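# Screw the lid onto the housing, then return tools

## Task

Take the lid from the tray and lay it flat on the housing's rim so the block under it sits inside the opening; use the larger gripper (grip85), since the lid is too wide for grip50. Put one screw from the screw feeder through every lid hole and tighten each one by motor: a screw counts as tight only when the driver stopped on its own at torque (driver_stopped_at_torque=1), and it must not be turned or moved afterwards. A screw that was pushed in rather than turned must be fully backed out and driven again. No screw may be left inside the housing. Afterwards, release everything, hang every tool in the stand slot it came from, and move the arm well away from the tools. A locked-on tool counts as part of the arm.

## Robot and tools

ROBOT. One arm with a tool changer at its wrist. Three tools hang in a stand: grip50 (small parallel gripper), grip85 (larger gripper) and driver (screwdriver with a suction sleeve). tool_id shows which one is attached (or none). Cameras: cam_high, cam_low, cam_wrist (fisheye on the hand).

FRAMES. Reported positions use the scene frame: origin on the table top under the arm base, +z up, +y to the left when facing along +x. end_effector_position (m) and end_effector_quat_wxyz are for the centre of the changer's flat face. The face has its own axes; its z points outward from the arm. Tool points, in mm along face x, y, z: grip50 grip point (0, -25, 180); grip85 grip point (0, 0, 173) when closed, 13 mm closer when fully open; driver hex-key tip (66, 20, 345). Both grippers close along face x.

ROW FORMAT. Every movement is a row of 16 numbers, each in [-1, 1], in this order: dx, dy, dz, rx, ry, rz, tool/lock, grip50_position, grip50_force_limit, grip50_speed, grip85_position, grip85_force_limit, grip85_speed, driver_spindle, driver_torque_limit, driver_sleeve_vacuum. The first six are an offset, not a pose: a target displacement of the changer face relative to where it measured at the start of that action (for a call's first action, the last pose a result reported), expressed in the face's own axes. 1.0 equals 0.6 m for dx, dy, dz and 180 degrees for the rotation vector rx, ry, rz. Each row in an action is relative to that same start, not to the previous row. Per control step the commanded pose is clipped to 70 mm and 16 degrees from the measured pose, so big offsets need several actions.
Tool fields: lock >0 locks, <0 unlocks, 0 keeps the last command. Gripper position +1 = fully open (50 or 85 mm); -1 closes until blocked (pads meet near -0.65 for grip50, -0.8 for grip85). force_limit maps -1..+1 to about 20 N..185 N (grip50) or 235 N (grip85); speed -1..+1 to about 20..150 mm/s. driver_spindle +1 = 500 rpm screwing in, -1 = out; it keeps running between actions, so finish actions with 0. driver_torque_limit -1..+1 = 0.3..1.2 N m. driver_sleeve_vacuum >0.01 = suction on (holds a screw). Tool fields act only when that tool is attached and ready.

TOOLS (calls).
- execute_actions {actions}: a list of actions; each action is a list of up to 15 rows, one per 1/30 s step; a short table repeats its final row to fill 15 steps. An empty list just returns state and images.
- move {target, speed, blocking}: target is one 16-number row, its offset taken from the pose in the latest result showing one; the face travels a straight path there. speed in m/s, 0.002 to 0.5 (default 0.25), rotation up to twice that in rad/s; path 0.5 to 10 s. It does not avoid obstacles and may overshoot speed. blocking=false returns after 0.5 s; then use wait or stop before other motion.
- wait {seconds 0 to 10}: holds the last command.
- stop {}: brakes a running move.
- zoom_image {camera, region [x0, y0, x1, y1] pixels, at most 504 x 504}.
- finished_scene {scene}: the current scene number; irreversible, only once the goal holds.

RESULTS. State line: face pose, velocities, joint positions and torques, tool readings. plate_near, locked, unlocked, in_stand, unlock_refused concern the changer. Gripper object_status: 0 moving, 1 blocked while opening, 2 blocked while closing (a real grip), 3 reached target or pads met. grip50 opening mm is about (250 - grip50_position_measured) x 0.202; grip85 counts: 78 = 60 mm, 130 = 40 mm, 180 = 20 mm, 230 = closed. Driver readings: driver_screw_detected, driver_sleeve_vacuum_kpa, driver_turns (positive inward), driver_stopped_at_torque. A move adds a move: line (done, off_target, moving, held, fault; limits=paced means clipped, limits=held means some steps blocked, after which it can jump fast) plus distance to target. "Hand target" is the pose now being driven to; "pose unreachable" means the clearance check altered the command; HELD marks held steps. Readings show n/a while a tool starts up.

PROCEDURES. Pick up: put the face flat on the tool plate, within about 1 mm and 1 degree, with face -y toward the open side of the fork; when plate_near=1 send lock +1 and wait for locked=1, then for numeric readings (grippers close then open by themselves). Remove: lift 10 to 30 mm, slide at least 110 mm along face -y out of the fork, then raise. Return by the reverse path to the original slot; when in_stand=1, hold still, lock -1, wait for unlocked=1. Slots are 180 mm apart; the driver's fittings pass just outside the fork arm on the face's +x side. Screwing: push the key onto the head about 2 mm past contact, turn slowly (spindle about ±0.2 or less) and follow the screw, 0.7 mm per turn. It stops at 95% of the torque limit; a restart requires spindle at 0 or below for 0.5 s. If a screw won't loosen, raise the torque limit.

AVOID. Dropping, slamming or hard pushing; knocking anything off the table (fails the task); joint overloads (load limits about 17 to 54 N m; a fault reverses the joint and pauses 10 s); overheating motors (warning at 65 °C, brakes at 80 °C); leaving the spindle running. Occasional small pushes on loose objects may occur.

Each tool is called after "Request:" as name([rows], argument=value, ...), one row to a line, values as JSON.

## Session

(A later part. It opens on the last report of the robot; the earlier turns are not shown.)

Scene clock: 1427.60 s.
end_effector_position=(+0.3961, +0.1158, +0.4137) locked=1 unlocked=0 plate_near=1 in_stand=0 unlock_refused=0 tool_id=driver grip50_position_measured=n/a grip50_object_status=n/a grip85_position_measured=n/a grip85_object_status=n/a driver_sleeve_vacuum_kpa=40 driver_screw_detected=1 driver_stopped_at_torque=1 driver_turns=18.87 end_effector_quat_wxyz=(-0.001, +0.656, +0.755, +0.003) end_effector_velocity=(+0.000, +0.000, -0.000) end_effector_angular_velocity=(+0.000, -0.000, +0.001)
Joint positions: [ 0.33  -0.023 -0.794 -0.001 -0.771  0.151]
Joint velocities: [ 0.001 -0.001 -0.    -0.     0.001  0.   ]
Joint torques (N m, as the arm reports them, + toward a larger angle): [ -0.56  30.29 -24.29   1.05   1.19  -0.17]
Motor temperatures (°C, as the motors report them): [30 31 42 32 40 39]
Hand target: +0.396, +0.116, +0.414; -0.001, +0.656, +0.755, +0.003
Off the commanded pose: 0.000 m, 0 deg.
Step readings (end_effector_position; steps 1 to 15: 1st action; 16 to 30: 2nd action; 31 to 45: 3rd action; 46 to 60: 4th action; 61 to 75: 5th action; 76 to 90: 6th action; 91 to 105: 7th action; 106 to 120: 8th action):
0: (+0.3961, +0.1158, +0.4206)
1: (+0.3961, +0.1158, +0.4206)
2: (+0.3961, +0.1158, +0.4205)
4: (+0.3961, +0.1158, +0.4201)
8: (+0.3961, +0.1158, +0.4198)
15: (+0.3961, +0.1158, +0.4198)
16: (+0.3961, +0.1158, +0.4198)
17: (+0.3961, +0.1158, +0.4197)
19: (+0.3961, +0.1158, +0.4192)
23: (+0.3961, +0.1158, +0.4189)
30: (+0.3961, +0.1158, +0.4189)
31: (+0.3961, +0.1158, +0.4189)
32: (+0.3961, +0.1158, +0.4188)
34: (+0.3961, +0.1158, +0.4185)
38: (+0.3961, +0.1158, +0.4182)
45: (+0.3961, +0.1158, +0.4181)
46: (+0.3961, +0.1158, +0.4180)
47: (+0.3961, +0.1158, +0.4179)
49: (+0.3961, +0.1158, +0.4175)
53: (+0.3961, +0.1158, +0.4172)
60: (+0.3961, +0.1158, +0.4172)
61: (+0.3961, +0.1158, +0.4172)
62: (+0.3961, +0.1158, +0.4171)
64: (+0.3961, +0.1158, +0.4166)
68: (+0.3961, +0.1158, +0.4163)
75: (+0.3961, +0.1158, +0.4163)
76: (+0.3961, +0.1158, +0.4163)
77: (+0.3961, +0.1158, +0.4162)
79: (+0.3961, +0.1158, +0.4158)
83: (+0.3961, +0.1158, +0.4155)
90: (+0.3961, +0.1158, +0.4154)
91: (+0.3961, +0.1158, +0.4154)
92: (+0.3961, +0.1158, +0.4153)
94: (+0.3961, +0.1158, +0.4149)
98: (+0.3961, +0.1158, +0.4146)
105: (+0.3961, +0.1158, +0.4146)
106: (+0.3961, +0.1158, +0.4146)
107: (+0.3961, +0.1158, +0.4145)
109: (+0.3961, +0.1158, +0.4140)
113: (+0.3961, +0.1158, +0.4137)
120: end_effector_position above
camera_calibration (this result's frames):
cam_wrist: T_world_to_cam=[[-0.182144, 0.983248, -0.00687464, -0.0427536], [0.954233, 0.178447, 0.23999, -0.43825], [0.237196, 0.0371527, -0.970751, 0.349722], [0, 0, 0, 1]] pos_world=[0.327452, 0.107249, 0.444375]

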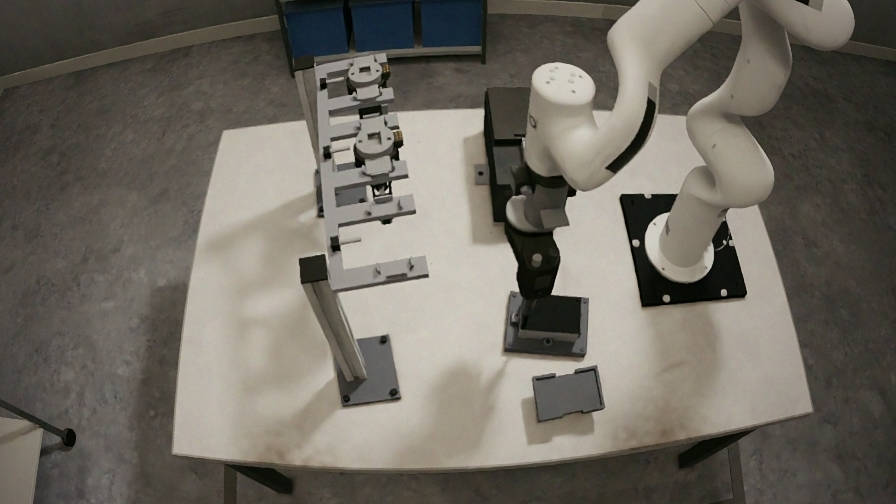

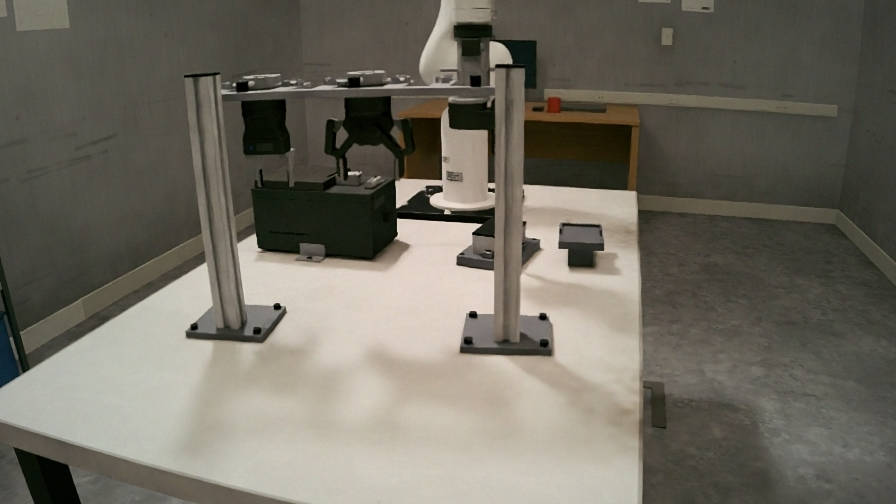

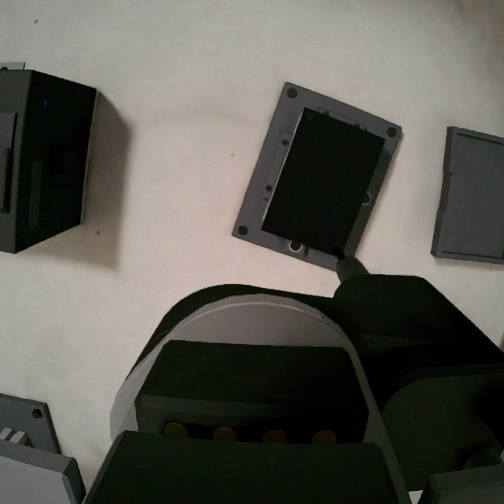

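Request:
execute_actions([
  [[0,0,0,0,0,0,0,0,0,0,0,0,0,0,0,-1]],
  [[0,0,-0.01,0,0,0,0,0,0,0,0,0,0,0,0,-1],[0,0,-0.02,0,0,0,0,0,0,0,0,0,0,0,0,-1],[0,0,-0.035,0,0,0,0,0,0,0,0,0,0,0,0,-1],[0,0,-0.05,0,0,0,0,0,0,0,0,0,0,0,0,-1]],
])

Request:
zoom_image(camera="cam_low", region=[460,215,545,275])

Request:
zoom_image(camera="cam_wrist", region=[230,80,410,270])

Scene clock: 1493.50 s.
end_effector_position=(+0.3958, +0.1156, +0.4433) locked=1 unlocked=0 plate_near=1 in_stand=0 unlock_refused=0 tool_id=driver grip50_position_measured=n/a grip50_object_status=n/a grip85_position_measured=n/a grip85_object_status=n/a driver_sleeve_vacuum_kpa=0 driver_screw_detected=0 driver_stopped_at_torque=1 driver_turns=18.87 end_effector_quat_wxyz=(-0.001, +0.656, +0.755, +0.002) end_effector_velocity=(+0.001, +0.000, +0.001) end_effector_angular_velocity=(+0.000, +0.000, -0.001)
Joint positions: [ 0.33   0.012 -0.832 -0.001 -0.843  0.15 ]
Joint velocities: [ 0.     0.    -0.003  0.    -0.004  0.001]
Joint torques (N m, as the arm reports them, + toward a larger angle): [ -0.46  32.06 -25.82   0.65   0.6   -0.26]
Motor temperatures (°C, as the motors report them): [30 31 42 32 40 39]
Hand target: +0.396, +0.116, +0.444; -0.001, +0.656, +0.755, +0.003
Off the commanded pose: 0.000 m, 0 deg.
Step readings (end_effector_position; steps 1 to 15: 1st action; 16 to 30: 2nd action):
0: (+0.3961, +0.1158, +0.4137)
1: (+0.3961, +0.1158, +0.4137)
2: (+0.3961, +0.1158, +0.4137)
4: (+0.3961, +0.1158, +0.4137)
8: (+0.3961, +0.1158, +0.4137)
15: (+0.3961, +0.1158, +0.4137)
16: (+0.3961, +0.1158, +0.4137)
17: (+0.3960, +0.1158, +0.4143)
19: (+0.3959, +0.1157, +0.4194)
23: (+0.3966, +0.1159, +0.4397)
30: end_effector_position above
camera_calibration (this result's frames):
cam_wrist: T_world_to_cam=[[-0.182268, 0.983225, -0.00686706, -0.0423925], [0.954387, 0.178593, 0.239271, -0.444888], [0.236483, 0.0370575, -0.970929, 0.378871], [0, 0, 0, 1]] pos_world=[0.327271, 0.107095, 0.474014]

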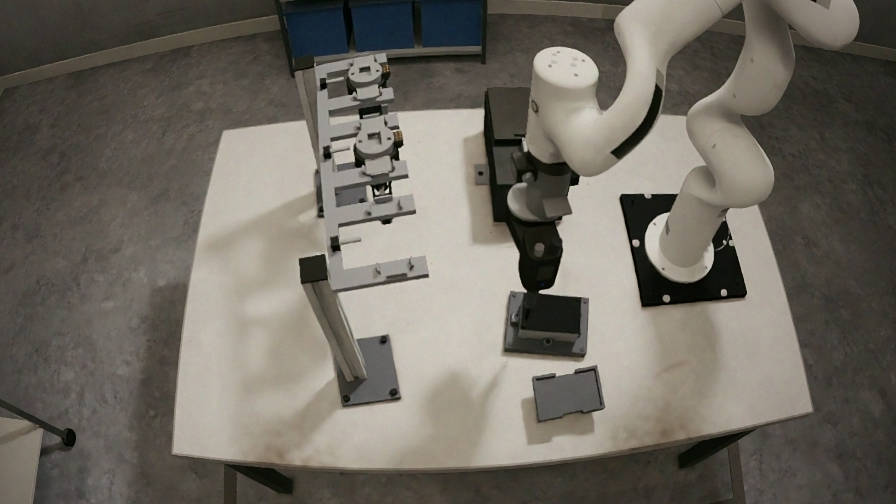

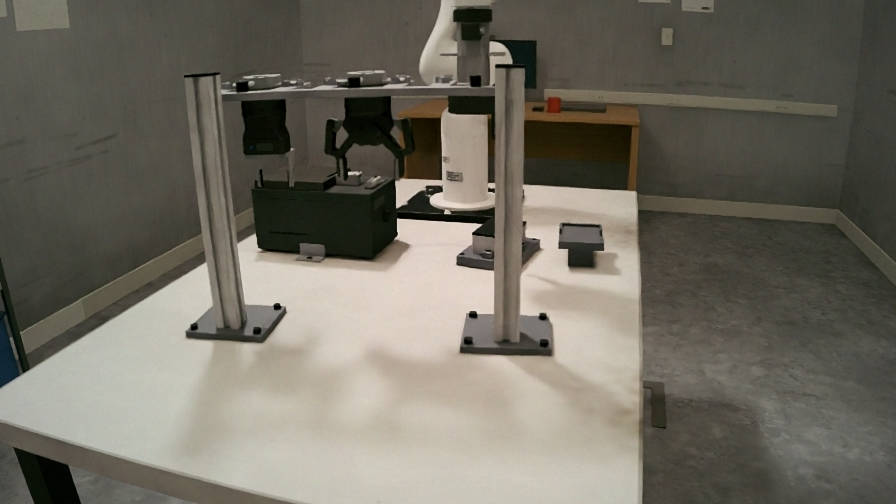

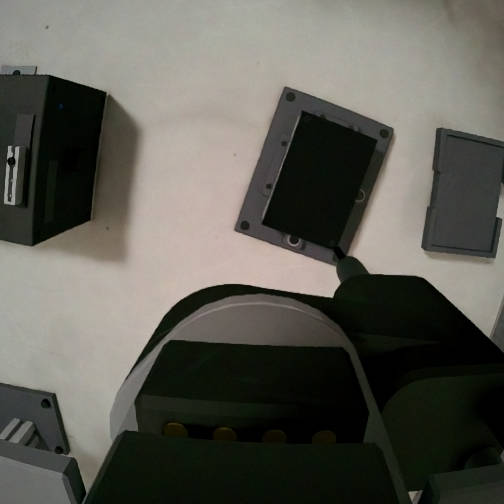

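Region (460, 215, 545, 275) of cam_low's 896x504 image, scaled by 5.929, with more detail than that image has; it fills the top 356 rows of this view, and the rest is white.

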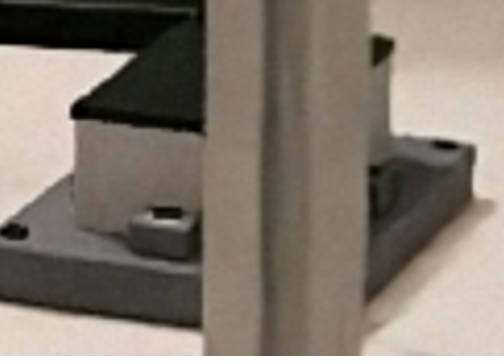

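Region (230, 80, 410, 270) of cam_wrist's 504x504 image, scaled by 2.653, with more detail than that image has; it fills the left 477 columns of this view, and the rest is white.

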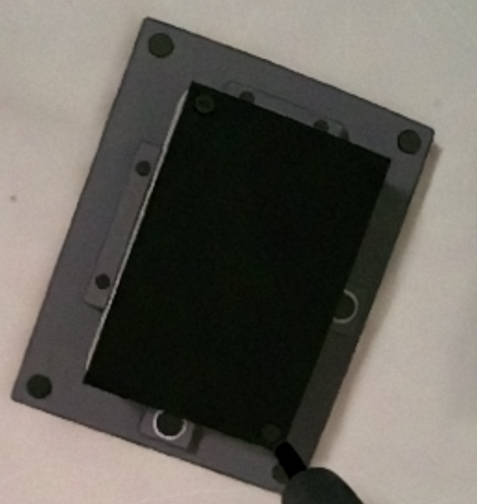

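Request:
move(target=[0.0496,0.196,0.019,0,0,0,0,0,0,0,0,0,0,0,0,-1], speed=0.2)

Scene clock: 1530.20 s.
end_effector_position=(+0.5079, +0.1613, +0.4322) locked=1 unlocked=0 plate_near=1 in_stand=0 unlock_refused=0 tool_id=driver grip50_position_measured=n/a grip50_object_status=n/a grip85_position_measured=n/a grip85_object_status=n/a driver_sleeve_vacuum_kpa=0 driver_screw_detected=0 driver_stopped_at_torque=1 driver_turns=18.87 end_effector_quat_wxyz=(-0.002, +0.656, +0.755, +0.002) end_effector_velocity=(+0.002, +0.000, +0.000) end_effector_angular_velocity=(+0.000, -0.004, +0.000)
Joint positions: [ 0.352 -0.296 -1.153 -0.001 -0.857  0.172]
Joint velocities: [-0.    -0.003 -0.004 -0.002  0.003  0.   ]
Joint torques (N m, as the arm reports them, + toward a larger angle): [ -2.08  51.19 -25.2    0.75   0.45  -0.24]
Motor temperatures (°C, as the motors report them): [30 31 43 32 40 39]
Hand target: +0.508, +0.161, +0.432; -0.001, +0.656, +0.755, +0.002
Off the commanded pose: 0.000 m, 0 deg.
move: done
camera_calibration (this result's frames):
cam_wrist: T_world_to_cam=[[-0.182324, 0.983214, -0.00690604, -0.0669253], [0.954504, 0.178677, 0.23874, -0.557182], [0.235967, 0.0369362, -0.971059, 0.340231], [0, 0, 0, 1]] pos_world=[0.439347, 0.152791, 0.462943]

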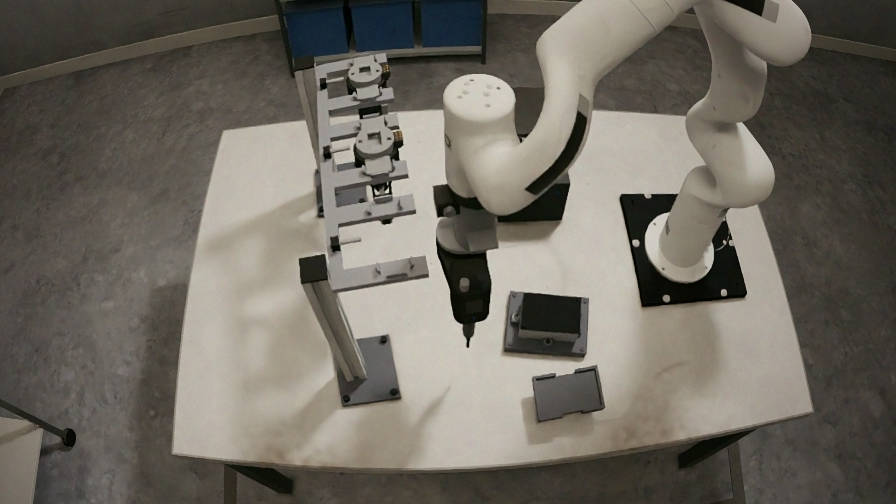

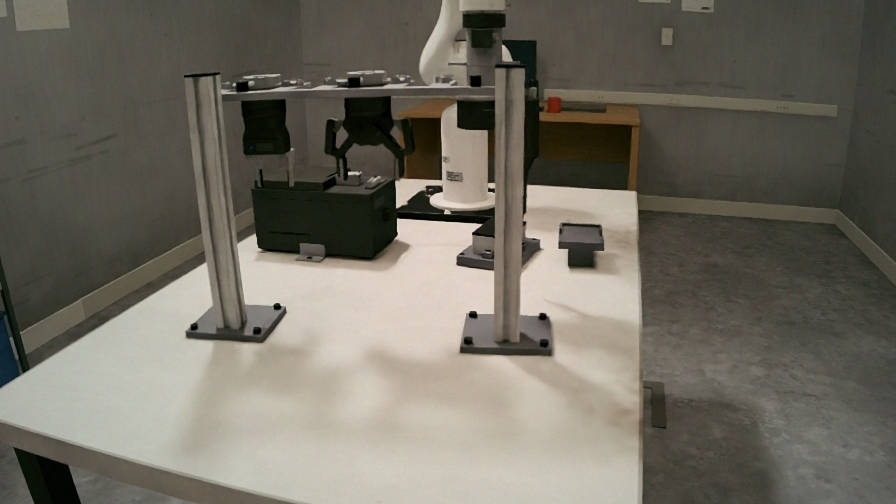

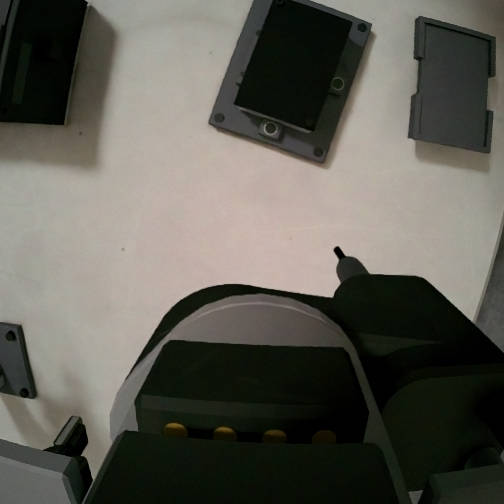

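Request:
move(target=[0.0003,0.2103,0.0003,0,0,0,0,0,0,0,0,0,0,0,0,-1], speed=0.08)

Scene clock: 1537.93 s.
end_effector_position=(+0.6327, +0.1790, +0.4321) locked=1 unlocked=0 plate_near=1 in_stand=0 unlock_refused=0 tool_id=driver grip50_position_measured=n/a grip50_object_status=n/a grip85_position_measured=n/a grip85_object_status=n/a driver_sleeve_vacuum_kpa=0 driver_screw_detected=0 driver_stopped_at_torque=1 driver_turns=18.87 end_effector_quat_wxyz=(-0.002, +0.656, +0.755, +0.002) end_effector_velocity=(+0.001, +0.001, +0.000) end_effector_angular_velocity=(+0.000, +0.001, +0.000)
Joint positions: [ 0.319 -0.604 -1.581 -0.001 -0.978  0.139]
Joint velocities: [ 0.001 -0.003 -0.005  0.001 -0.002  0.   ]
Joint torques (N m, as the arm reports them, + toward a larger angle): [ -1.04  70.67 -26.48   0.7    0.51  -0.28]
Motor temperatures (°C, as the motors report them): [30 31 43 32 40 39]
Hand target: +0.633, +0.179, +0.432; -0.002, +0.656, +0.755, +0.002
Off the commanded pose: 0.000 m, 0 deg.
move: done
camera_calibration (this result's frames):
cam_wrist: T_world_to_cam=[[-0.182536, 0.983175, -0.00685009, -0.0614175], [0.954526, 0.178879, 0.2385, -0.679336], [0.235712, 0.0369962, -0.971118, 0.310209], [0, 0, 0, 1]] pos_world=[0.564113, 0.170426, 0.46285]

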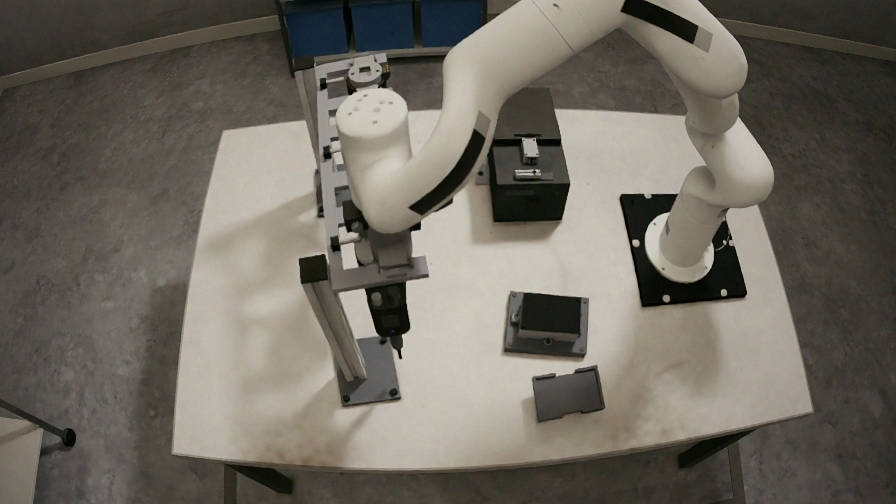

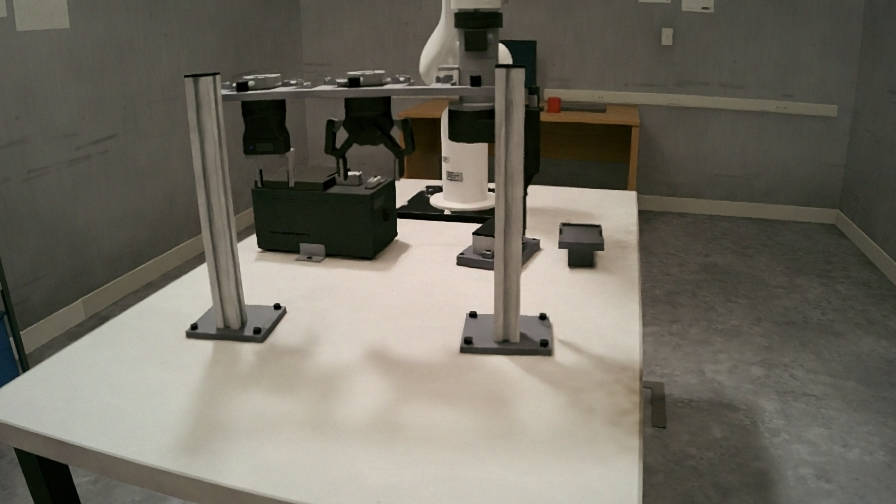

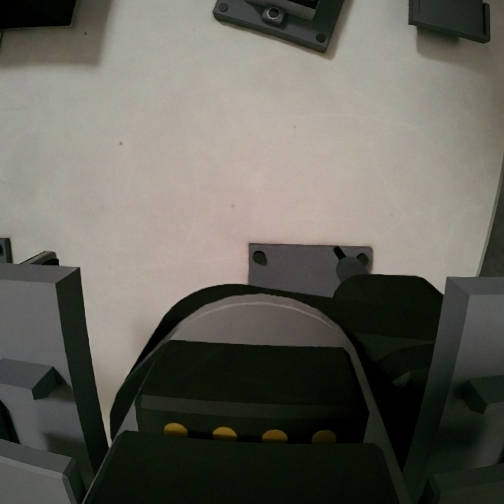

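Request:
move(target=[0,0.0003,0.0337,0,0,0,0,0,0,0,0,0,0,0,0,-1], speed=0.03)

Scene clock: 1541.70 s.
end_effector_position=(+0.6329, +0.1791, +0.4124) locked=1 unlocked=0 plate_near=1 in_stand=1 unlock_refused=0 tool_id=driver grip50_position_measured=n/a grip50_object_status=n/a grip85_position_measured=n/a grip85_object_status=n/a driver_sleeve_vacuum_kpa=0 driver_screw_detected=0 driver_stopped_at_torque=1 driver_turns=18.87 end_effector_quat_wxyz=(-0.001, +0.656, +0.755, +0.002) end_effector_velocity=(-0.000, +0.000, -0.001) end_effector_angular_velocity=(+0.000, -0.001, +0.001)
Joint positions: [ 0.319 -0.619 -1.558 -0.001 -0.94   0.139]
Joint velocities: [ 0.001 -0.     0.001  0.     0.002 -0.   ]
Joint torques (N m, as the arm reports them, + toward a larger angle): [ -1.46  66.38 -24.99   1.24   0.93  -0.29]
Motor temperatures (°C, as the motors report them): [30 31 43 32 40 39]
Hand target: +0.633, +0.179, +0.412; -0.002, +0.656, +0.755, +0.002
Off the commanded pose: 0.001 m, 0 deg.
move: done
camera_calibration (this result's frames):
cam_wrist: T_world_to_cam=[[-0.182591, 0.983165, -0.00690613, -0.0615537], [0.954398, 0.178927, 0.238978, -0.675009], [0.23619, 0.037044, -0.971, 0.290709], [0, 0, 0, 1]] pos_world=[0.564325, 0.170526, 0.443166]

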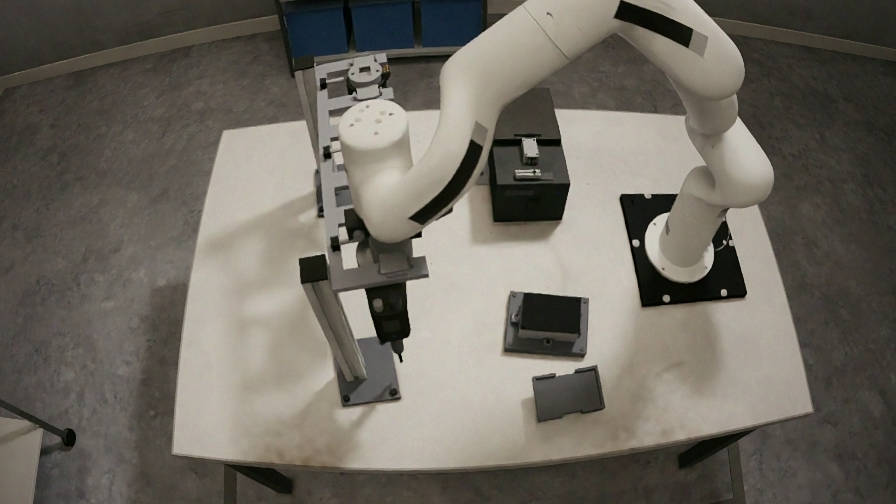

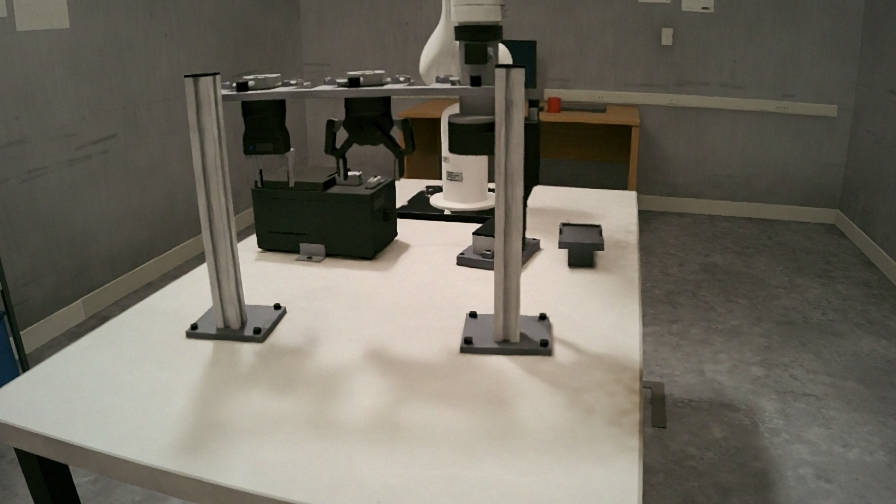

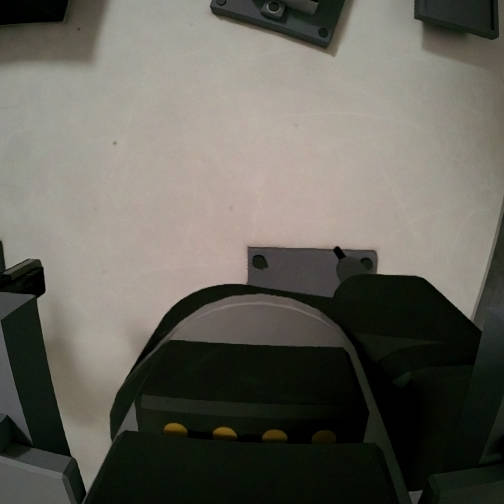

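Request:
execute_actions([
  [[0,0,0,0,0,0,-1,0,0,0,0,0,0,0,0,-1]],
  [[0,0,0,0,0,0,-1,0,0,0,0,0,0,0,0,-1]],
  [[0,0,0,0,0,0,-1,0,0,0,0,0,0,0,0,-1]],
])

Scene clock: 1549.43 s.
end_effector_position=(+0.6328, +0.1791, +0.4116) locked=0 unlocked=1 plate_near=1 in_stand=1 unlock_refused=0 tool_id=none grip50_position_measured=n/a grip50_object_status=n/a grip85_position_measured=n/a grip85_object_status=n/a driver_sleeve_vacuum_kpa=n/a driver_screw_detected=n/a driver_stopped_at_torque=n/a driver_turns=n/a end_effector_quat_wxyz=(-0.002, +0.656, +0.755, +0.002) end_effector_velocity=(+0.000, -0.000, +0.000) end_effector_angular_velocity=(-0.000, -0.001, -0.000)
Joint positions: [ 0.319 -0.62  -1.558 -0.001 -0.939  0.139]
Joint velocities: [-0.001 -0.    -0.001 -0.     0.    -0.   ]
Joint torques (N m, as the arm reports them, + toward a larger angle): [ -3.31  37.4  -15.8    0.45   1.69   0.23]
Motor temperatures (°C, as the motors report them): [30 31 42 32 40 39]
Hand target: +0.633, +0.179, +0.412; -0.002, +0.656, +0.755, +0.002
Off the commanded pose: 0.000 m, 0 deg.
Step readings (end_effector_position; steps 1 to 15: 1st action; 16 to 30: 2nd action; 31 to 45: 3rd action):
0: (+0.6328, +0.1791, +0.4119)
1: (+0.6326, +0.1790, +0.4114)
2: (+0.6327, +0.1790, +0.4115)
4: (+0.6327, +0.1790, +0.4115)
8: (+0.6327, +0.1791, +0.4115)
15: (+0.6328, +0.1791, +0.4117)
16: (+0.6328, +0.1791, +0.4117)
17: (+0.6328, +0.1791, +0.4116)
19: (+0.6328, +0.1791, +0.4116)
23: (+0.6328, +0.1791, +0.4116)
30: (+0.6328, +0.1791, +0.4116)
31: (+0.6328, +0.1791, +0.4116)
32: (+0.6328, +0.1791, +0.4116)
34: (+0.6328, +0.1791, +0.4116)
38: (+0.6328, +0.1791, +0.4116)
45: end_effector_position above
camera_calibration (this result's frames):
cam_wrist: T_world_to_cam=[[-0.182458, 0.98319, -0.00679542, -0.0617026], [0.954676, 0.178811, 0.237951, -0.674424], [0.235166, 0.0369285, -0.971253, 0.290758], [0, 0, 0, 1]] pos_world=[0.564222, 0.170522, 0.44246]

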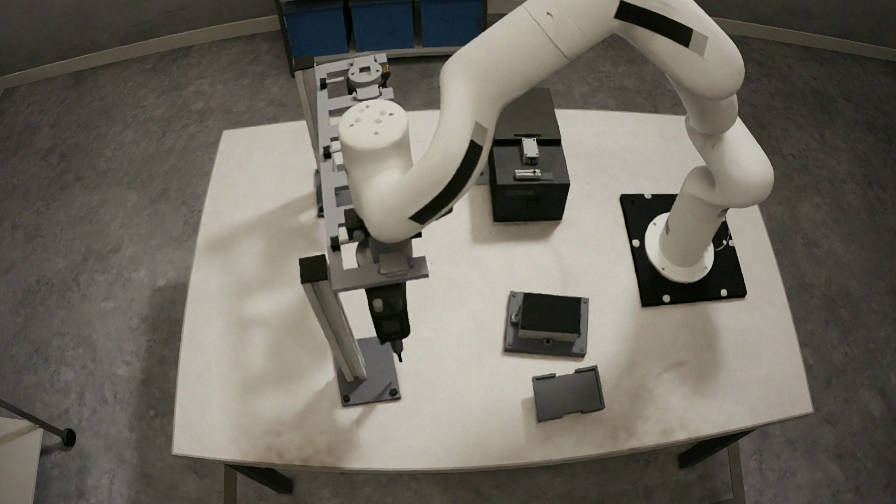

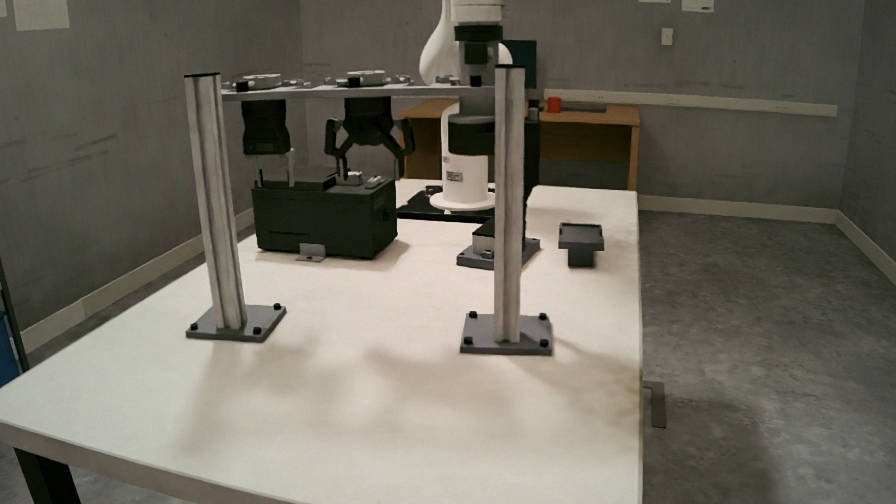

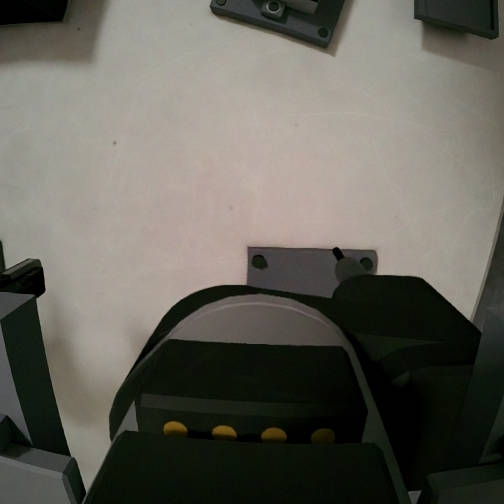

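Request:
move(target=[0,0,-0.085,0,0,0,0,0,0,0,0,0,0,0,0,-1], speed=0.08)

Request:
move(target=[-0.2,-0.42,-0.1,0,0,0,0,0,0,0,0,0,0,0,0,-1], speed=0.25)

Scene clock: 1556.40 s.
end_effector_position=(+0.6328, +0.1789, +0.4624) locked=0 unlocked=1 plate_near=0 in_stand=0 unlock_refused=0 tool_id=none grip50_position_measured=n/a grip50_object_status=n/a grip85_position_measured=n/a grip85_object_status=n/a driver_sleeve_vacuum_kpa=n/a driver_screw_detected=n/a driver_stopped_at_torque=n/a driver_turns=n/a end_effector_quat_wxyz=(-0.002, +0.656, +0.755, +0.002) end_effector_velocity=(-0.000, +0.000, +0.001) end_effector_angular_velocity=(-0.000, +0.002, -0.001)
Joint positions: [ 0.319 -0.586 -1.623 -0.    -1.039  0.139]
Joint velocities: [ 0.     0.    -0.002  0.    -0.004  0.   ]
Joint torques (N m, as the arm reports them, + toward a larger angle): [ -0.79  47.68 -17.96   0.19  -0.06  -0.29]
Motor temperatures (°C, as the motors report them): [30 31 42 32 40 39]
Hand target: +0.633, +0.179, +0.463; -0.002, +0.656, +0.755, +0.002
Off the commanded pose: 0.000 m, 0 deg.
move: done
camera_calibration (this result's frames):
cam_wrist: T_world_to_cam=[[-0.1826, 0.983164, -0.00673476, -0.0611125], [0.954719, 0.178945, 0.237677, -0.686397], [0.234881, 0.0369699, -0.971321, 0.340242], [0, 0, 0, 1]] pos_world=[0.564241, 0.170332, 0.493213]

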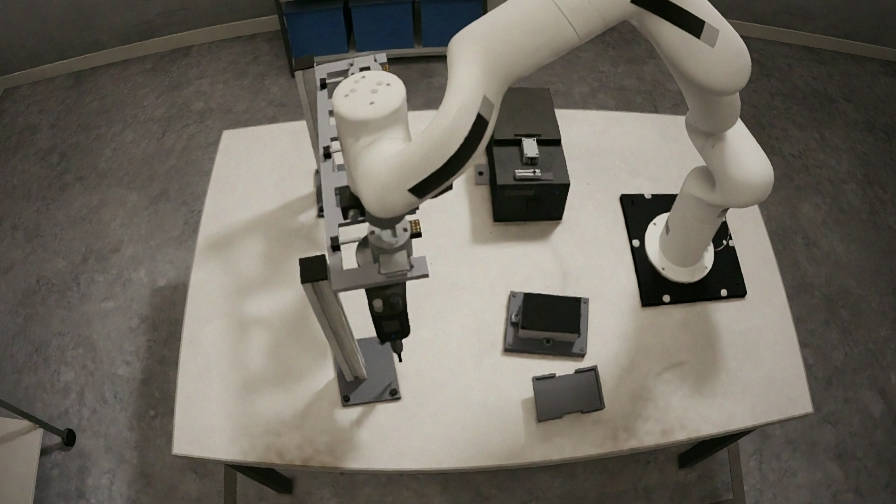

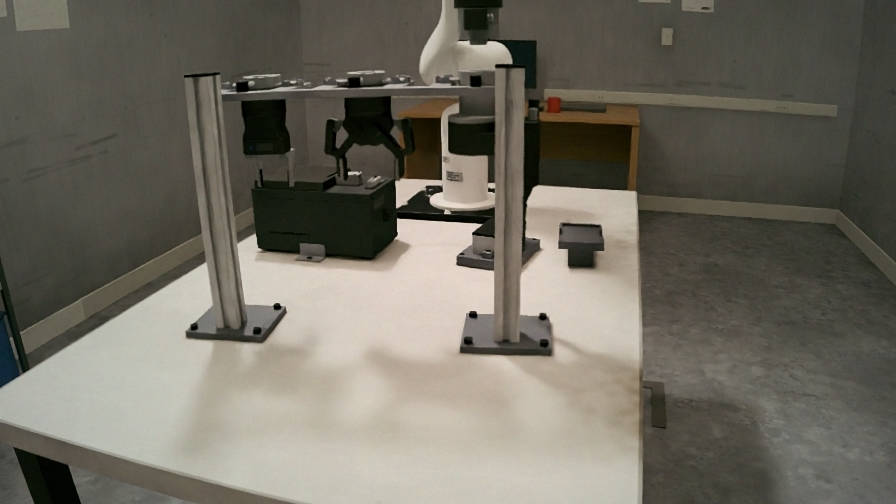

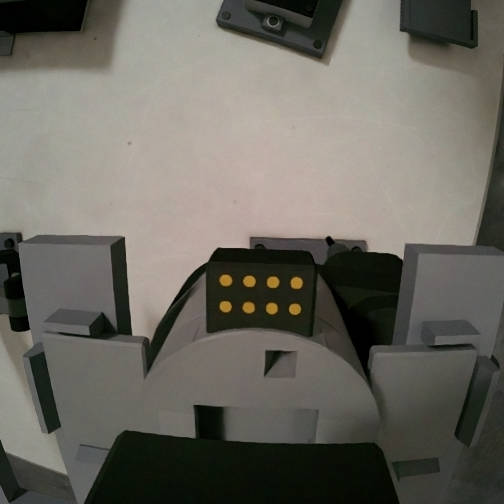

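Scene clock: 1558.07 s.
end_effector_position=(+0.4001, +0.0250, +0.5219) locked=0 unlocked=1 plate_near=0 in_stand=0 unlock_refused=0 tool_id=none grip50_position_measured=n/a grip50_object_status=n/a grip85_position_measured=n/a grip85_object_status=n/a driver_sleeve_vacuum_kpa=n/a driver_screw_detected=n/a driver_stopped_at_torque=n/a driver_turns=n/a end_effector_quat_wxyz=(-0.002, +0.656, +0.755, +0.002) end_effector_velocity=(-0.001, -0.001, +0.001) end_effector_angular_velocity=(+0.000, -0.001, +0.001)
Joint positions: [ 0.11   0.105 -0.927 -0.001 -1.033 -0.07 ]
Joint velocities: [-0.001  0.004  0.002  0.    -0.001 -0.003]
Joint torques (N m, as the arm reports them, + toward a larger angle): [ -1.2   13.96 -17.47   0.09  -0.09  -0.27]
Motor temperatures (°C, as the motors report them): [30 31 42 32 40 39]
Hand target: +0.400, +0.025, +0.522; -0.002, +0.656, +0.755, +0.002
Off the commanded pose: 0.001 m, 0 deg.
move: done
camera_calibration (this result's frames):
cam_wrist: T_world_to_cam=[[-0.18269, 0.983145, -0.00700908, 0.0482522], [0.954669, 0.179094, 0.237766, -0.450963], [0.235014, 0.0367463, -0.971297, 0.458356], [0, 0, 0, 1]] pos_world=[0.331616, 0.016483, 0.552762]

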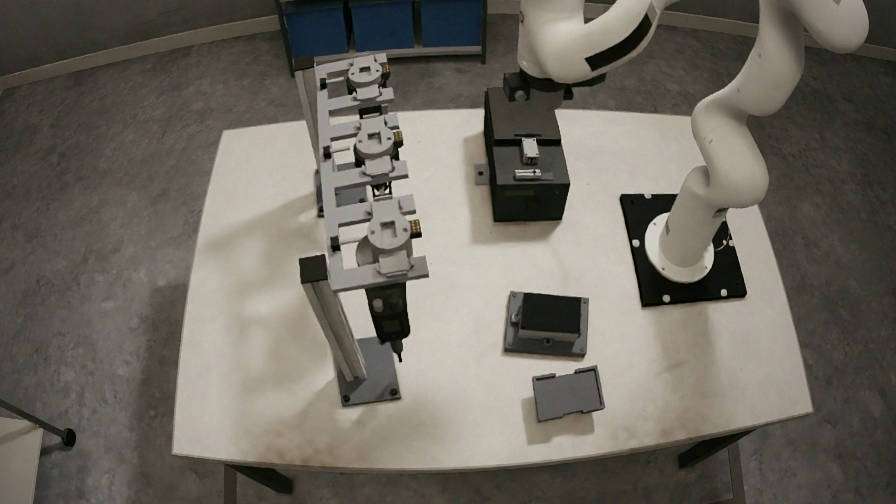

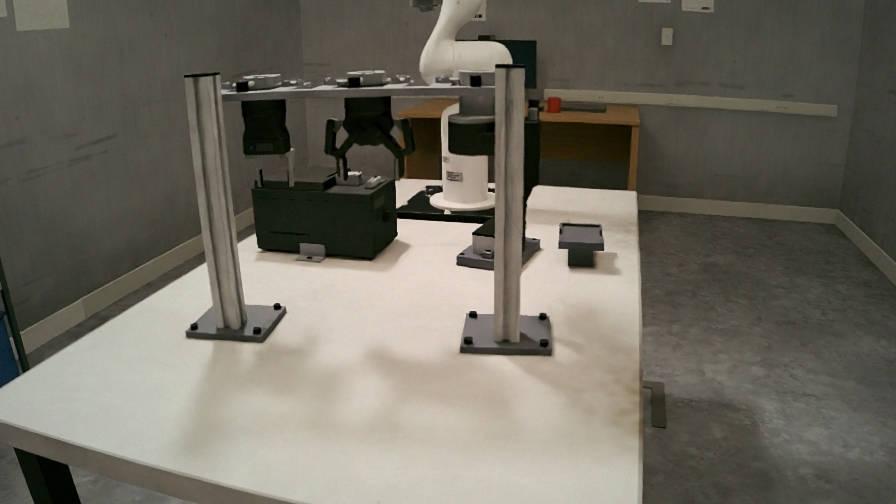

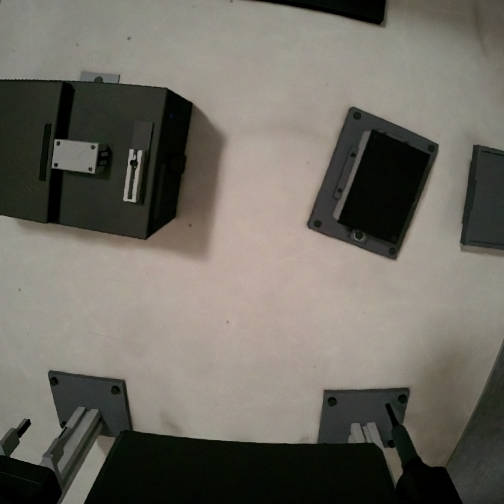

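Request:
finished_scene(scene=2)

The scene is finished: the task was done.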